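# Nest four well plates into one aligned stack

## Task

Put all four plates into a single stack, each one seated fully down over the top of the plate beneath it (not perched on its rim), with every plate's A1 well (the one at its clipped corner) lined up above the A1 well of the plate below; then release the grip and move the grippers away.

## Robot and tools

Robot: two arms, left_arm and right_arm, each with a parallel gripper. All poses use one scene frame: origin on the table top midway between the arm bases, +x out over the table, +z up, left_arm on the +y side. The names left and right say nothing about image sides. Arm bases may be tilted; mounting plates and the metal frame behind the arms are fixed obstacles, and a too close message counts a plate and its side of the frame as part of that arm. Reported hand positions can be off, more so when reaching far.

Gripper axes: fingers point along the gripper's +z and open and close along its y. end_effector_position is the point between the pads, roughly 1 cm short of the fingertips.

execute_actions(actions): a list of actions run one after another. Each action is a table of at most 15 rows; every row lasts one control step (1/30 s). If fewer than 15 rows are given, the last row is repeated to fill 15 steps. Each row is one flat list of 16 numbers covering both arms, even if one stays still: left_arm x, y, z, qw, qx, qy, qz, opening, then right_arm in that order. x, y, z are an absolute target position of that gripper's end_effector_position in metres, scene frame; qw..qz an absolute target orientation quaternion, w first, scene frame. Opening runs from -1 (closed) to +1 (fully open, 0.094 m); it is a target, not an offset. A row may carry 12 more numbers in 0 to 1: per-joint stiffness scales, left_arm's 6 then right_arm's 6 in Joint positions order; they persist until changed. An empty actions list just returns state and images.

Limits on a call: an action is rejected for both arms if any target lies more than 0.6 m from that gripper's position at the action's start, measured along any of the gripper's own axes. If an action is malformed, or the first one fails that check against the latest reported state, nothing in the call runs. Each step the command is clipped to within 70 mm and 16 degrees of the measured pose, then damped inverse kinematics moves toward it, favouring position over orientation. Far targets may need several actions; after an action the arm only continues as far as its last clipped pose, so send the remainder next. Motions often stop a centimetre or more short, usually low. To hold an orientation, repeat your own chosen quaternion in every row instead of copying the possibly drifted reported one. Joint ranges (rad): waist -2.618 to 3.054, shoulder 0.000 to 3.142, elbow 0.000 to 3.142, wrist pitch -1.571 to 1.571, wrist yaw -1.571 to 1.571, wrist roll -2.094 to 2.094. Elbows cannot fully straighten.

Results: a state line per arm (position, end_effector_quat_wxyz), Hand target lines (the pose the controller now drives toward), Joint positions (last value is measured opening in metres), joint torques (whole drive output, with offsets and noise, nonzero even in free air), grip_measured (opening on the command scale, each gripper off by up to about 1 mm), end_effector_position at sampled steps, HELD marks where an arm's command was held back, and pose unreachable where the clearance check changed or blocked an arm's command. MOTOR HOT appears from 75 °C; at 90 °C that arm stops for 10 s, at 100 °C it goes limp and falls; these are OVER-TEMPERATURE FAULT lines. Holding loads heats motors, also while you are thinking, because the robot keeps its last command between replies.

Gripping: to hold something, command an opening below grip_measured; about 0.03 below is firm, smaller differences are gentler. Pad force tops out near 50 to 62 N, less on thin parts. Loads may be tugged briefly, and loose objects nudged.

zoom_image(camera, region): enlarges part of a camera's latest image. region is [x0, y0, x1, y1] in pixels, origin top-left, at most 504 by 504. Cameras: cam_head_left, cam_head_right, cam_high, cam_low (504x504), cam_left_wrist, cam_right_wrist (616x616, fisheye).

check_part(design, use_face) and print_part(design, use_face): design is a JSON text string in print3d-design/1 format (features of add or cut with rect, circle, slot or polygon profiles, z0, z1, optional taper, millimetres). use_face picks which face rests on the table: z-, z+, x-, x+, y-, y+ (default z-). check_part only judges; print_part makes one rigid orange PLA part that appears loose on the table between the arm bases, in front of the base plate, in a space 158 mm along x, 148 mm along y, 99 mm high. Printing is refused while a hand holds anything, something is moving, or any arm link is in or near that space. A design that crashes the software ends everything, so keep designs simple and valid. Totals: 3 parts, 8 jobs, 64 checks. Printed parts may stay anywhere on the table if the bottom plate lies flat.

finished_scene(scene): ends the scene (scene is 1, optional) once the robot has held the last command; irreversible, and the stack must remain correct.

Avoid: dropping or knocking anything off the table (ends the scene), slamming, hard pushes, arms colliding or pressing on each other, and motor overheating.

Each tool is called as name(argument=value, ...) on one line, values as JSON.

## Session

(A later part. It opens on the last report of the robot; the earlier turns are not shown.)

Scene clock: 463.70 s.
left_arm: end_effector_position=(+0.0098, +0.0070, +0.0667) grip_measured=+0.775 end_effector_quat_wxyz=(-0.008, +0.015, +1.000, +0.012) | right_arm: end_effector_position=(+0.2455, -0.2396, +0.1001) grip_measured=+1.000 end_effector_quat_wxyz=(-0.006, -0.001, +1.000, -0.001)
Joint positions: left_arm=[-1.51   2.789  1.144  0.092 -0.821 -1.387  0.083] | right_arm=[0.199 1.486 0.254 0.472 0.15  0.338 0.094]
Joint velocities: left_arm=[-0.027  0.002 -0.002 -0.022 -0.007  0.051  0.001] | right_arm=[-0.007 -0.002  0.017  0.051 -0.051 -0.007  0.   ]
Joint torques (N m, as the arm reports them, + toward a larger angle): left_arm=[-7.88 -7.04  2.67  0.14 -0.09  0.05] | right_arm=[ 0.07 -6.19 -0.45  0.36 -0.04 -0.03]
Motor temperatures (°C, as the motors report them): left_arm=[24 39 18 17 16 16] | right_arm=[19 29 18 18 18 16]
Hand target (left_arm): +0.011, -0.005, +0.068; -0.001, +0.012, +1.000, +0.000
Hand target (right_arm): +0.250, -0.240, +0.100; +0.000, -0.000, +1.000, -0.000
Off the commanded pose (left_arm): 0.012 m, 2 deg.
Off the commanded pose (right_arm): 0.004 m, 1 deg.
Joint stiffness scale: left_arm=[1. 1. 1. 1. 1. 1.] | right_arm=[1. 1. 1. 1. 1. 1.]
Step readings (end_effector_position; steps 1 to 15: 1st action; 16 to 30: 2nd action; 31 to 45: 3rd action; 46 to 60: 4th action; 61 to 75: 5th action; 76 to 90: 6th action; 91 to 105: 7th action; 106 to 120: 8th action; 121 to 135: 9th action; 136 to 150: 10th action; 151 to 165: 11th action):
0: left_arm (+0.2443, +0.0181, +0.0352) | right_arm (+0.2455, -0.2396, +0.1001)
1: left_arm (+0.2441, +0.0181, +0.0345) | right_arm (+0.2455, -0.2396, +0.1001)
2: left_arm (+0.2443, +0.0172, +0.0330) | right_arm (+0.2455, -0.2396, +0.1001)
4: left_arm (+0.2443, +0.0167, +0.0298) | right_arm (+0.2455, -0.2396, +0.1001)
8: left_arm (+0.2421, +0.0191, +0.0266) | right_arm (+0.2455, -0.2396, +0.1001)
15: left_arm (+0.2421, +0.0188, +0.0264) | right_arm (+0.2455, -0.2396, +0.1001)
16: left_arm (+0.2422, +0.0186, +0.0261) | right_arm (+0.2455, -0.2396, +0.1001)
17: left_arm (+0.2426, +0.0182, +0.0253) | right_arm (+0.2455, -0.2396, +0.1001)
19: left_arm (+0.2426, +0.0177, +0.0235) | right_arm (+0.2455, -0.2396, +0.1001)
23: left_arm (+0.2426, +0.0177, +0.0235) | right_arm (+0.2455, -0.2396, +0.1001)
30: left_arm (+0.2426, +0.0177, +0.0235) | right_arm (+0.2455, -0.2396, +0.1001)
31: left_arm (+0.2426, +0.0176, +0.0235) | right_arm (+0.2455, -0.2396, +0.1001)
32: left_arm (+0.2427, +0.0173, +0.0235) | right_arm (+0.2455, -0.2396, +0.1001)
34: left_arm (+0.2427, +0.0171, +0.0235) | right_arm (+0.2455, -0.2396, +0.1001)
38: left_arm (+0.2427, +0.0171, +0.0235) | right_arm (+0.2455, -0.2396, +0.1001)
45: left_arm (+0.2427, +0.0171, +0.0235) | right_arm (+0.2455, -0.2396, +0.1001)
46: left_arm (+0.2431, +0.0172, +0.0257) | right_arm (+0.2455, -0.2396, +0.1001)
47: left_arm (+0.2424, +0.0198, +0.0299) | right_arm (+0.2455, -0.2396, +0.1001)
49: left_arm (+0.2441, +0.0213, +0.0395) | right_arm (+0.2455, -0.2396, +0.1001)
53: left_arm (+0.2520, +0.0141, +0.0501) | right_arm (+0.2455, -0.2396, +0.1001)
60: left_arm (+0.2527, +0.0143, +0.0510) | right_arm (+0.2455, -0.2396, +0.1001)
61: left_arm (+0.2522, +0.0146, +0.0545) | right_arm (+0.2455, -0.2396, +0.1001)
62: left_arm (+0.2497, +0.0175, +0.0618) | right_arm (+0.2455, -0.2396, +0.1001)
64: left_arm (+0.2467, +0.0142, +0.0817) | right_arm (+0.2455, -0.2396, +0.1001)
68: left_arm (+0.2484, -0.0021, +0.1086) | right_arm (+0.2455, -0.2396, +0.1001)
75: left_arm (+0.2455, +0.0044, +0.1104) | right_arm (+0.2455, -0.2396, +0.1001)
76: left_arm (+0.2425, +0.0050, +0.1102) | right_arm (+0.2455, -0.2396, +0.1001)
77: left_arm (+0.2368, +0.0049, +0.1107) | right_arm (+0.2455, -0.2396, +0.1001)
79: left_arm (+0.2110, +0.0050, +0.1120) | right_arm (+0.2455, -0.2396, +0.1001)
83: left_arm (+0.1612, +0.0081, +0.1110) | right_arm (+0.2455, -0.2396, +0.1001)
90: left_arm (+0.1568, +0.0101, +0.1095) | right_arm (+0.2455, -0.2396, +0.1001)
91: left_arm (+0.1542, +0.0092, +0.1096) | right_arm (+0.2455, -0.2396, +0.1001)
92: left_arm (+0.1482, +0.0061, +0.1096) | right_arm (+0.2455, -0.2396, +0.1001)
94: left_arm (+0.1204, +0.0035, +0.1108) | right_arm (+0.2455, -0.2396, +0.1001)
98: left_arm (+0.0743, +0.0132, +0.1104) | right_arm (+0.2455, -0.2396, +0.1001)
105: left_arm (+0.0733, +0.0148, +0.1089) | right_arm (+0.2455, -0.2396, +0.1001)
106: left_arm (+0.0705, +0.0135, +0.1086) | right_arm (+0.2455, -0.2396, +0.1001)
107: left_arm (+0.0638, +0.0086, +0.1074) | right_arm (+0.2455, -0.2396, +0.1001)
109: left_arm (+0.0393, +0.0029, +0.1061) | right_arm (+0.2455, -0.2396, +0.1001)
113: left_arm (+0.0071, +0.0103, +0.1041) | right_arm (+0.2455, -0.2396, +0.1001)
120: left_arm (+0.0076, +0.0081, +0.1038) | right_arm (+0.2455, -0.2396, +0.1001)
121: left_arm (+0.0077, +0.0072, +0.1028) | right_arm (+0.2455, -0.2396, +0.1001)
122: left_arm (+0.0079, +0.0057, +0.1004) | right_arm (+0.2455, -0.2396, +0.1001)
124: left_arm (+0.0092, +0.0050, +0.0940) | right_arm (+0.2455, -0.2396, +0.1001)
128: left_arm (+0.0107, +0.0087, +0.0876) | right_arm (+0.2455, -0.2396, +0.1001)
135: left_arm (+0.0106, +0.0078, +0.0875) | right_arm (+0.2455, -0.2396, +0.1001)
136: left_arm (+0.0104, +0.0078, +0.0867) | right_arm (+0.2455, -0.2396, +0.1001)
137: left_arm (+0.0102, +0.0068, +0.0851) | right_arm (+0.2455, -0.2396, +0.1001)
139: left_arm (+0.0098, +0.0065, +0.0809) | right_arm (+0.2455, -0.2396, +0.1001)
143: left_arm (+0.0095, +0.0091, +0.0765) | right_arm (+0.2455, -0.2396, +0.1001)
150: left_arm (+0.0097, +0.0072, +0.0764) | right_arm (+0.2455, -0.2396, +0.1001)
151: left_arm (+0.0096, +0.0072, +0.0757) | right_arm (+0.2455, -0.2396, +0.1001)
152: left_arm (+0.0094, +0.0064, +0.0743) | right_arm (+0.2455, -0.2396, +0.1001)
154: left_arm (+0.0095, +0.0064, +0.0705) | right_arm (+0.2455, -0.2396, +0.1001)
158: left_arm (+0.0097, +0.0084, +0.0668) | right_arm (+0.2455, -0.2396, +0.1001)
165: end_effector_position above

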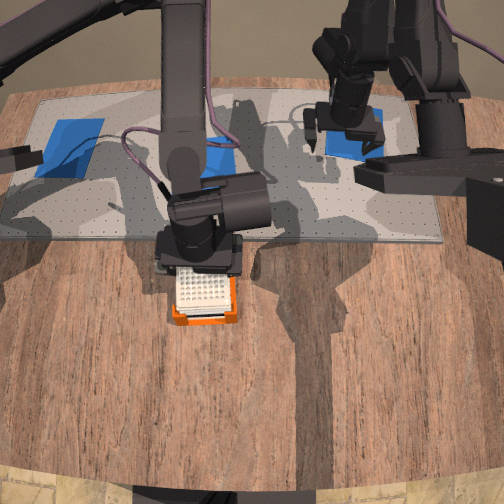

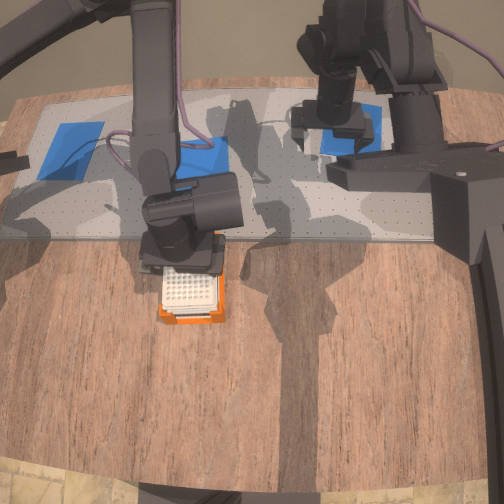

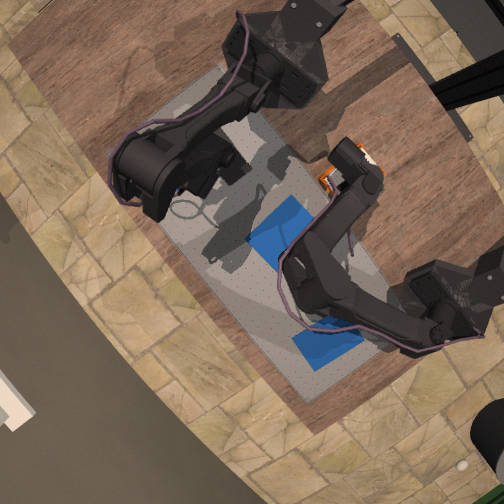

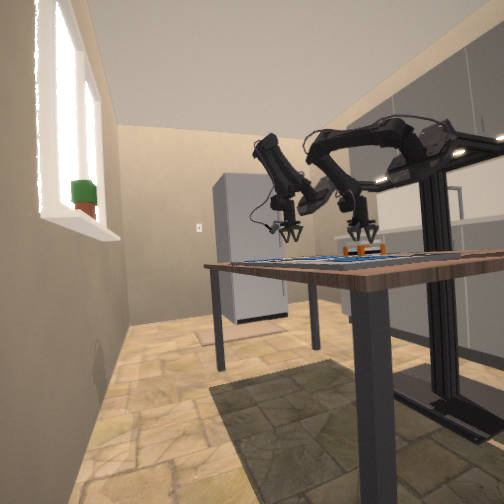

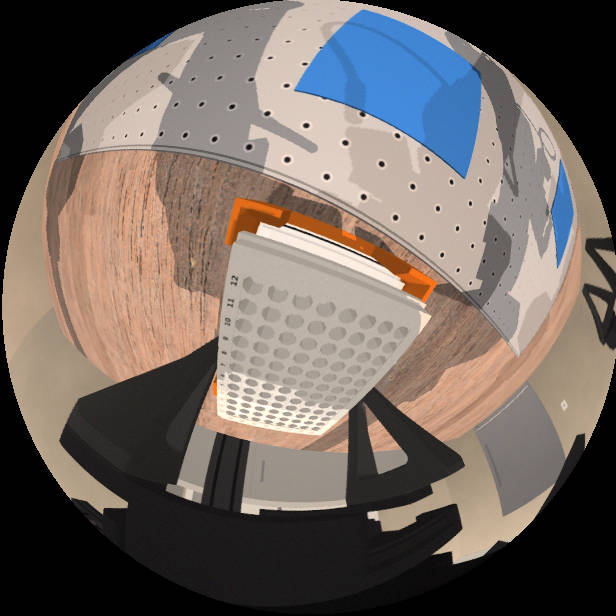

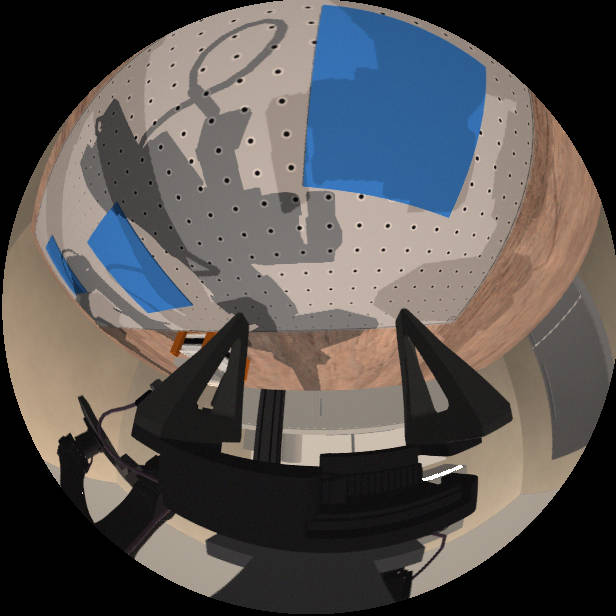

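execute_actions(actions=[[[0.014,-0.007,0.061,0,0.012,1,0,0.74,0.25,-0.24,0.1,0,0,1,0,1]],[[0.014,-0.007,0.053,0,0.012,1,0,0.74,0.25,-0.24,0.1,0,0,1,0,1]],[[0.014,-0.007,0.045,0,0.012,1,0,0.74,0.25,-0.24,0.1,0,0,1,0,1]]])

zoom_image(camera="cam_head_left", region=[130,190,280,340])

Scene clock: 470.13 s.
left_arm: end_effector_position=(+0.0123, +0.0046, +0.0486) grip_measured=+0.775 end_effector_quat_wxyz=(-0.006, +0.021, +1.000, +0.011) | right_arm: end_effector_position=(+0.2455, -0.2396, +0.1001) grip_measured=+1.000 end_effector_quat_wxyz=(-0.006, -0.001, +1.000, -0.001)
Joint positions: left_arm=[-1.464  2.831  1.17   0.16  -0.821 -1.307  0.083] | right_arm=[0.199 1.486 0.254 0.472 0.15  0.338 0.094]
Joint velocities: left_arm=[-0.002 -0.012 -0.002 -0.037  0.037  0.022 -0.   ] | right_arm=[-0.002 -0.007  0.012  0.022 -0.037 -0.022  0.   ]
Joint torques (N m, as the arm reports them, + toward a larger angle): left_arm=[-7.1  -6.23  2.82  0.32 -0.05  0.12] | right_arm=[ 0.02 -6.2  -0.44  0.37 -0.05 -0.05]
Motor temperatures (°C, as the motors report them): left_arm=[24 38 18 17 16 16] | right_arm=[19 29 18 18 18 16]
Hand target (left_arm): +0.014, -0.007, +0.045; -0.000, +0.012, +1.000, +0.000
Hand target (right_arm): +0.250, -0.240, +0.100; +0.000, -0.000, +1.000, -0.000
Off the commanded pose (left_arm): 0.012 m, 2 deg.
Off the commanded pose (right_arm): 0.004 m, 1 deg.
Joint stiffness scale: left_arm=[1. 1. 1. 1. 1. 1.] | right_arm=[1. 1. 1. 1. 1. 1.]
Step readings (end_effector_position; steps 1 to 15: 1st action; 16 to 30: 2nd action; 31 to 45: 3rd action):
0: left_arm (+0.0099, +0.0066, +0.0667) | right_arm (+0.2455, -0.2396, +0.1001)
1: left_arm (+0.0100, +0.0065, +0.0664) | right_arm (+0.2455, -0.2396, +0.1001)
2: left_arm (+0.0104, +0.0062, +0.0655) | right_arm (+0.2455, -0.2396, +0.1001)
4: left_arm (+0.0115, +0.0054, +0.0628) | right_arm (+0.2455, -0.2396, +0.1001)
8: left_arm (+0.0133, +0.0048, +0.0603) | right_arm (+0.2455, -0.2396, +0.1001)
15: left_arm (+0.0135, +0.0041, +0.0603) | right_arm (+0.2455, -0.2396, +0.1001)
16: left_arm (+0.0133, +0.0040, +0.0598) | right_arm (+0.2455, -0.2396, +0.1001)
17: left_arm (+0.0132, +0.0034, +0.0586) | right_arm (+0.2455, -0.2396, +0.1001)
19: left_arm (+0.0129, +0.0036, +0.0554) | right_arm (+0.2455, -0.2396, +0.1001)
23: left_arm (+0.0125, +0.0061, +0.0523) | right_arm (+0.2455, -0.2396, +0.1001)
30: left_arm (+0.0127, +0.0054, +0.0523) | right_arm (+0.2455, -0.2396, +0.1001)
31: left_arm (+0.0125, +0.0057, +0.0516) | right_arm (+0.2455, -0.2396, +0.1001)
32: left_arm (+0.0124, +0.0052, +0.0505) | right_arm (+0.2455, -0.2396, +0.1001)
34: left_arm (+0.0122, +0.0053, +0.0486) | right_arm (+0.2455, -0.2396, +0.1001)
38: left_arm (+0.0122, +0.0048, +0.0486) | right_arm (+0.2455, -0.2396, +0.1001)
45: end_effector_position above

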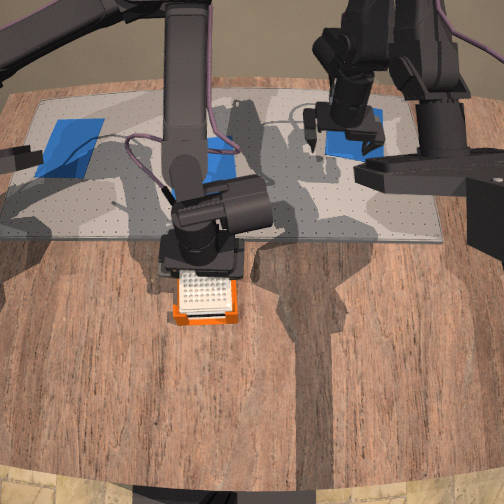

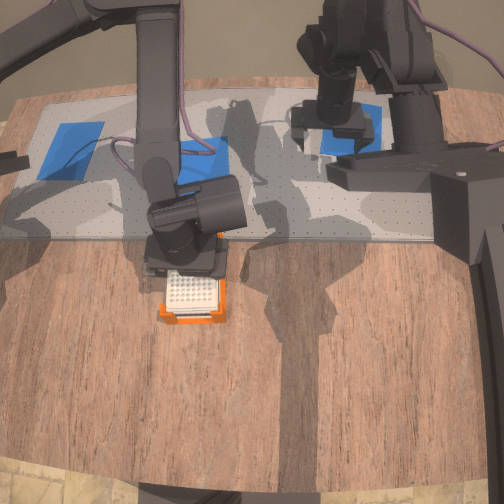

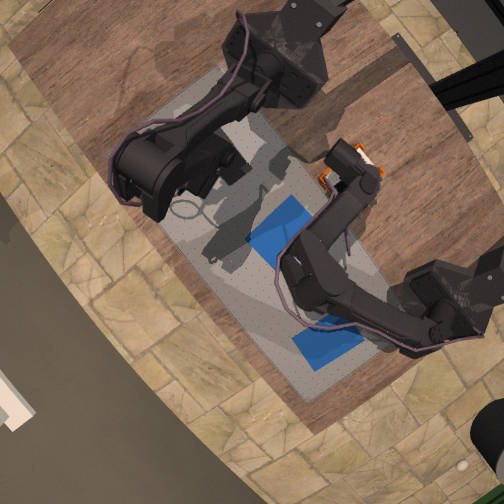

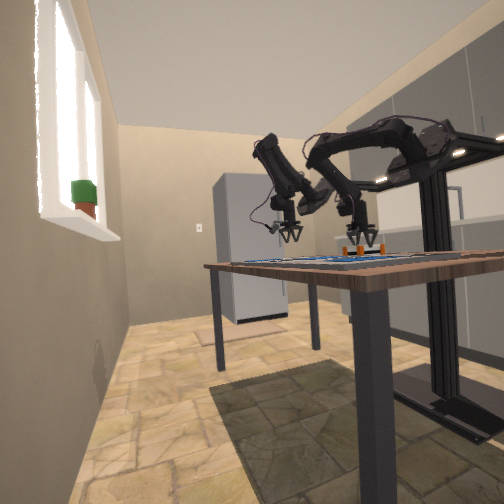

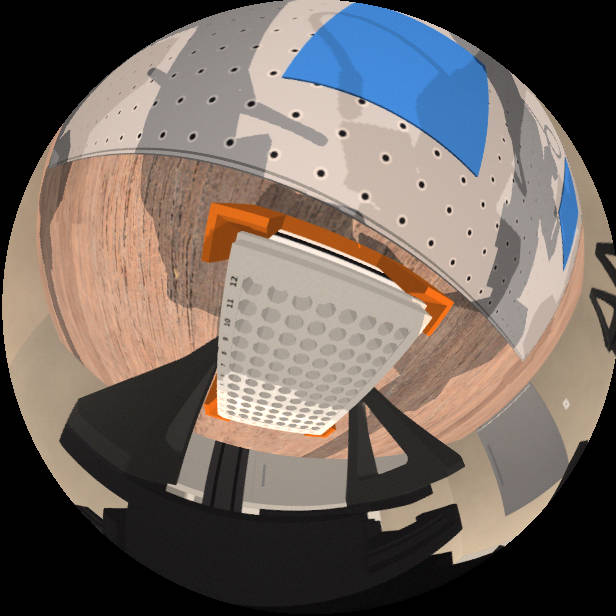

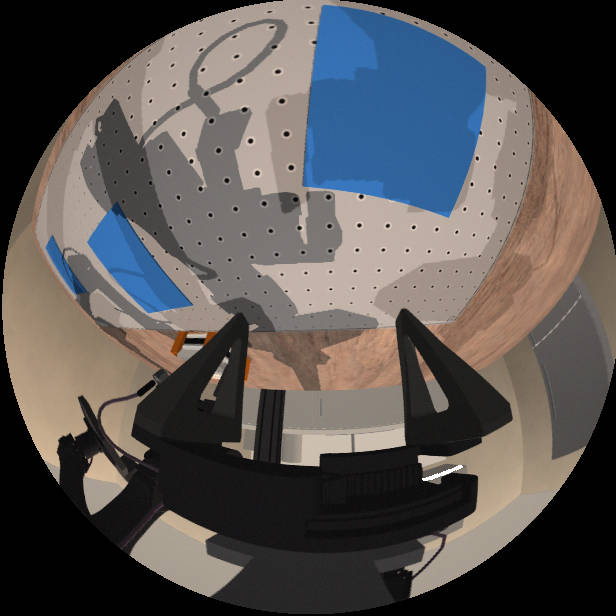

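Region (130, 190, 280, 340) of cam_head_left's 504x504 image, scaled by 3.360, with more detail than that image has.

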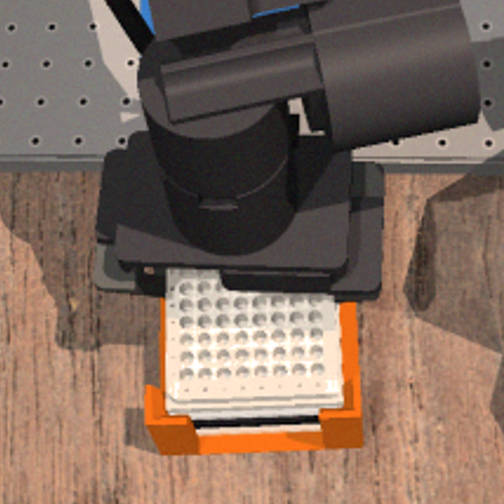

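execute_actions(actions=[[[0.014,-0.007,0.048,0,0.012,1,0,1,0.25,-0.24,0.1,0,0,1,0,1]],[[0.013,0.006,0.08,0,0.012,1,0,1,0.25,-0.24,0.1,0,0,1,0,1]],[[0.013,0.01,0.12,0,0.012,1,0,1,0.25,-0.24,0.1,0,0,1,0,1]],[[0.12,0.1,0.11,0,0.012,1,0,1,0.25,-0.24,0.1,0,0,1,0,1]],[[0.22,0.18,0.08,0,0.012,1,0,1,0.25,-0.24,0.1,0,0,1,0,1]]])

zoom_image(camera="cam_low", region=[330,230,400,270])

zoom_image(camera="cam_right_wrist", region=[150,310,270,400])

zoom_image(camera="cam_head_left", region=[150,220,270,340])

Scene clock: 477.57 s.
left_arm: end_effector_position=(+0.2211, +0.1792, +0.0790) grip_measured=+1.000 end_effector_quat_wxyz=(-0.002, -0.020, +1.000, +0.023) | right_arm: end_effector_position=(+0.2455, -0.2396, +0.1001) grip_measured=+1.000 end_effector_quat_wxyz=(-0.006, -0.001, +1.000, -0.001)
Joint positions: left_arm=[-0.793  1.94   0.424  0.567 -0.596 -0.559  0.094] | right_arm=[0.199 1.486 0.254 0.472 0.15  0.338 0.094]
Joint velocities: left_arm=[ 0.007  0.002 -0.154  0.168  0.359  0.418  0.   ] | right_arm=[-0.012 -0.012  0.022  0.081 -0.066  0.022  0.   ]
Joint torques (N m, as the arm reports them, + toward a larger angle): left_arm=[-2.86 -6.5  -2.65  0.37 -0.04  0.05] | right_arm=[ 0.03 -6.19 -0.44  0.37 -0.05 -0.04]
Motor temperatures (°C, as the motors report them): left_arm=[25 38 18 17 16 16] | right_arm=[19 29 18 18 18 16]
Hand target (left_arm): +0.215, +0.176, +0.081; -0.010, +0.007, +1.000, +0.000
Hand target (right_arm): +0.250, -0.240, +0.100; +0.000, -0.000, +1.000, -0.000
Off the commanded pose (left_arm): 0.002 m, 4 deg.
Off the commanded pose (right_arm): 0.004 m, 1 deg.
Joint stiffness scale: left_arm=[1. 1. 1. 1. 1. 1.] | right_arm=[1. 1. 1. 1. 1. 1.]
Step readings (end_effector_position; steps 1 to 15: 1st action; 16 to 30: 2nd action; 31 to 45: 3rd action; 46 to 60: 4th action; 61 to 75: 5th action):
0: left_arm (+0.0123, +0.0045, +0.0486) | right_arm (+0.2455, -0.2396, +0.1001)
1: left_arm (+0.0123, +0.0045, +0.0486) | right_arm (+0.2455, -0.2396, +0.1001)
2: left_arm (+0.0125, +0.0043, +0.0484) | right_arm (+0.2455, -0.2396, +0.1001)
4: left_arm (+0.0128, +0.0043, +0.0480) | right_arm (+0.2455, -0.2396, +0.1001)
8: left_arm (+0.0129, +0.0039, +0.0480) | right_arm (+0.2455, -0.2396, +0.1001)
15: left_arm (+0.0129, +0.0037, +0.0480) | right_arm (+0.2455, -0.2396, +0.1001)
16: left_arm (+0.0131, +0.0042, +0.0497) | right_arm (+0.2455, -0.2396, +0.1001)
17: left_arm (+0.0136, +0.0064, +0.0534) | right_arm (+0.2455, -0.2396, +0.1001)
19: left_arm (+0.0139, +0.0071, +0.0622) | right_arm (+0.2455, -0.2396, +0.1001)
23: left_arm (+0.0139, +0.0000, +0.0714) | right_arm (+0.2455, -0.2396, +0.1001)
30: left_arm (+0.0141, +0.0012, +0.0719) | right_arm (+0.2455, -0.2396, +0.1001)
31: left_arm (+0.0141, +0.0021, +0.0746) | right_arm (+0.2455, -0.2396, +0.1001)
32: left_arm (+0.0146, +0.0054, +0.0805) | right_arm (+0.2455, -0.2396, +0.1001)
34: left_arm (+0.0146, +0.0067, +0.0956) | right_arm (+0.2455, -0.2396, +0.1001)
38: left_arm (+0.0139, -0.0021, +0.1136) | right_arm (+0.2455, -0.2396, +0.1001)
45: left_arm (+0.0139, +0.0049, +0.1143) | right_arm (+0.2455, -0.2396, +0.1001)
46: left_arm (+0.0164, +0.0084, +0.1140) | right_arm (+0.2455, -0.2396, +0.1001)
47: left_arm (+0.0239, +0.0194, +0.1146) | right_arm (+0.2455, -0.2396, +0.1001)
49: left_arm (+0.0482, +0.0514, +0.1123) | right_arm (+0.2455, -0.2396, +0.1001)
53: left_arm (+0.0995, +0.1088, +0.1061) | right_arm (+0.2455, -0.2396, +0.1001)
60: left_arm (+0.1193, +0.1044, +0.1079) | right_arm (+0.2455, -0.2396, +0.1001)
61: left_arm (+0.1215, +0.1062, +0.1067) | right_arm (+0.2455, -0.2396, +0.1001)
62: left_arm (+0.1296, +0.1149, +0.1039) | right_arm (+0.2455, -0.2396, +0.1001)
64: left_arm (+0.1568, +0.1429, +0.0941) | right_arm (+0.2455, -0.2396, +0.1001)
68: left_arm (+0.2145, +0.1875, +0.0787) | right_arm (+0.2455, -0.2396, +0.1001)
75: end_effector_position above

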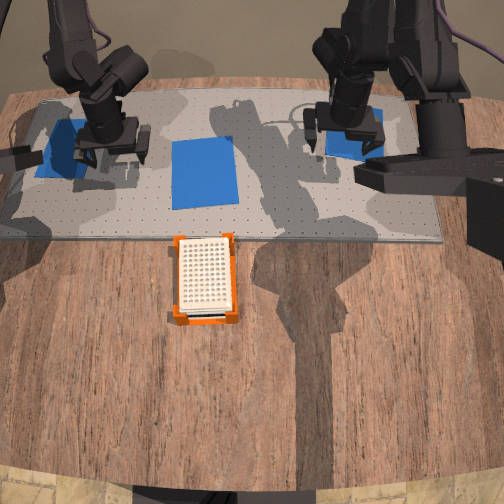

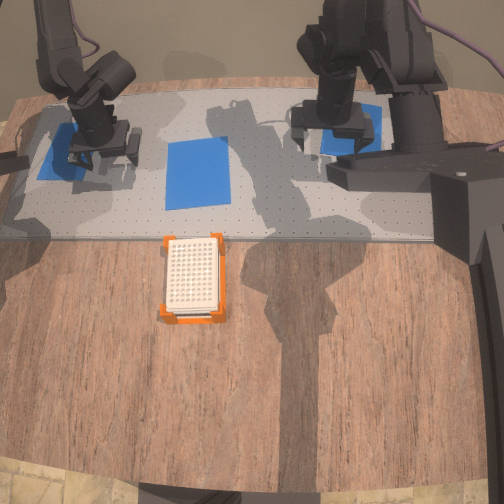

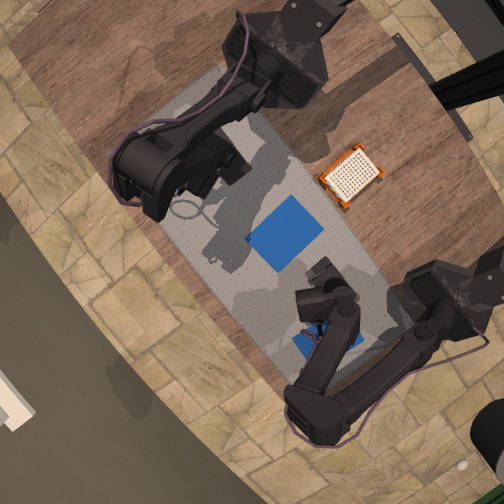

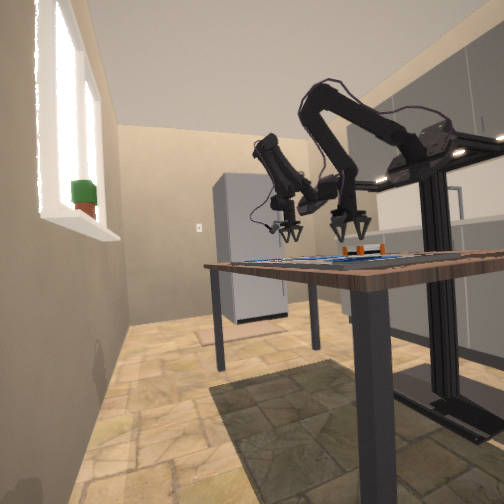

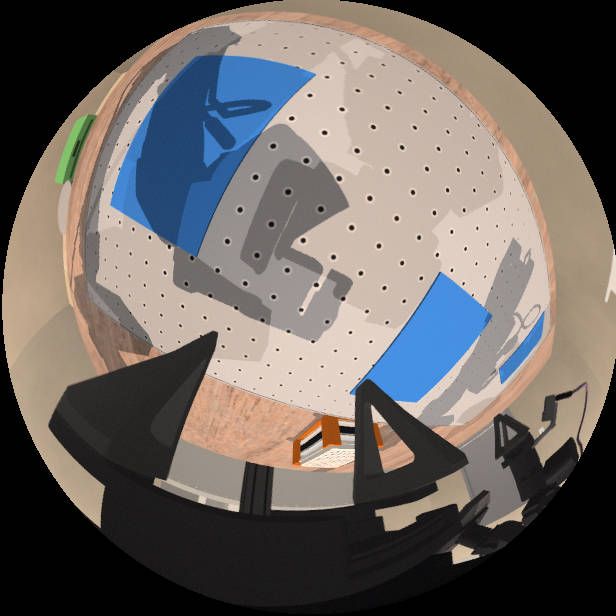

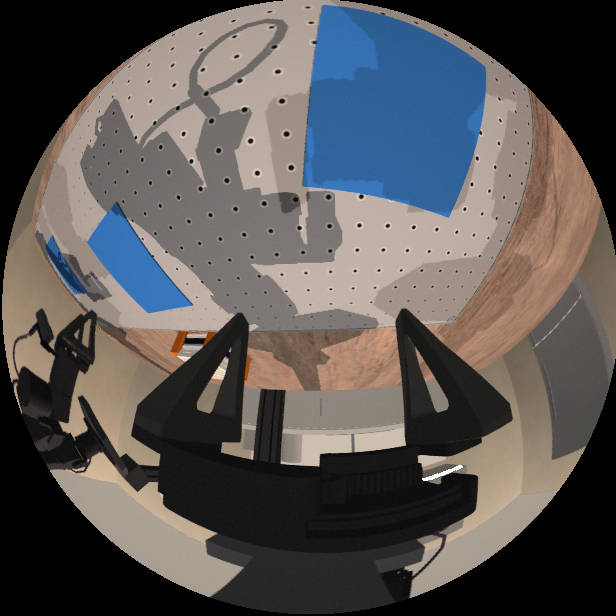

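Region (330, 230, 400, 270) of cam_low's 504x504 image, scaled by 7.200, with more detail than that image has; it fills the top 288 rows of this view, and the rest is white.

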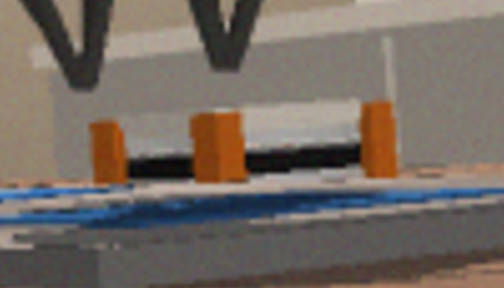

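Region (150, 310, 270, 400) of cam_right_wrist's 616x616 image, scaled by 4.200, with more detail than that image has; it fills the top 378 rows of this view, and the rest is white.

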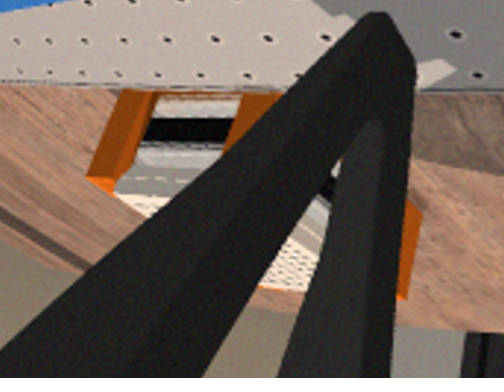

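Region (150, 220, 270, 340) of cam_head_left's 504x504 image, scaled by 4.200, with more detail than that image has.

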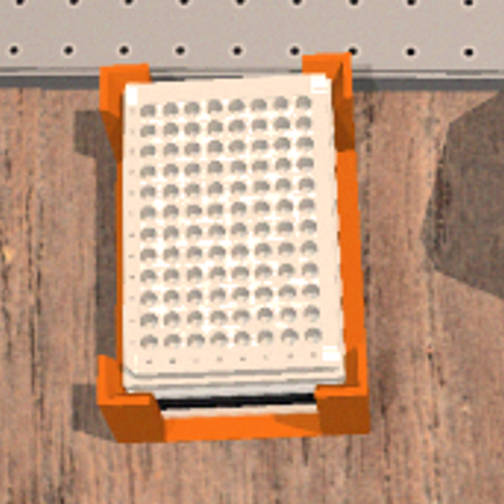

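finished_scene()

The scene is finished: the task was done.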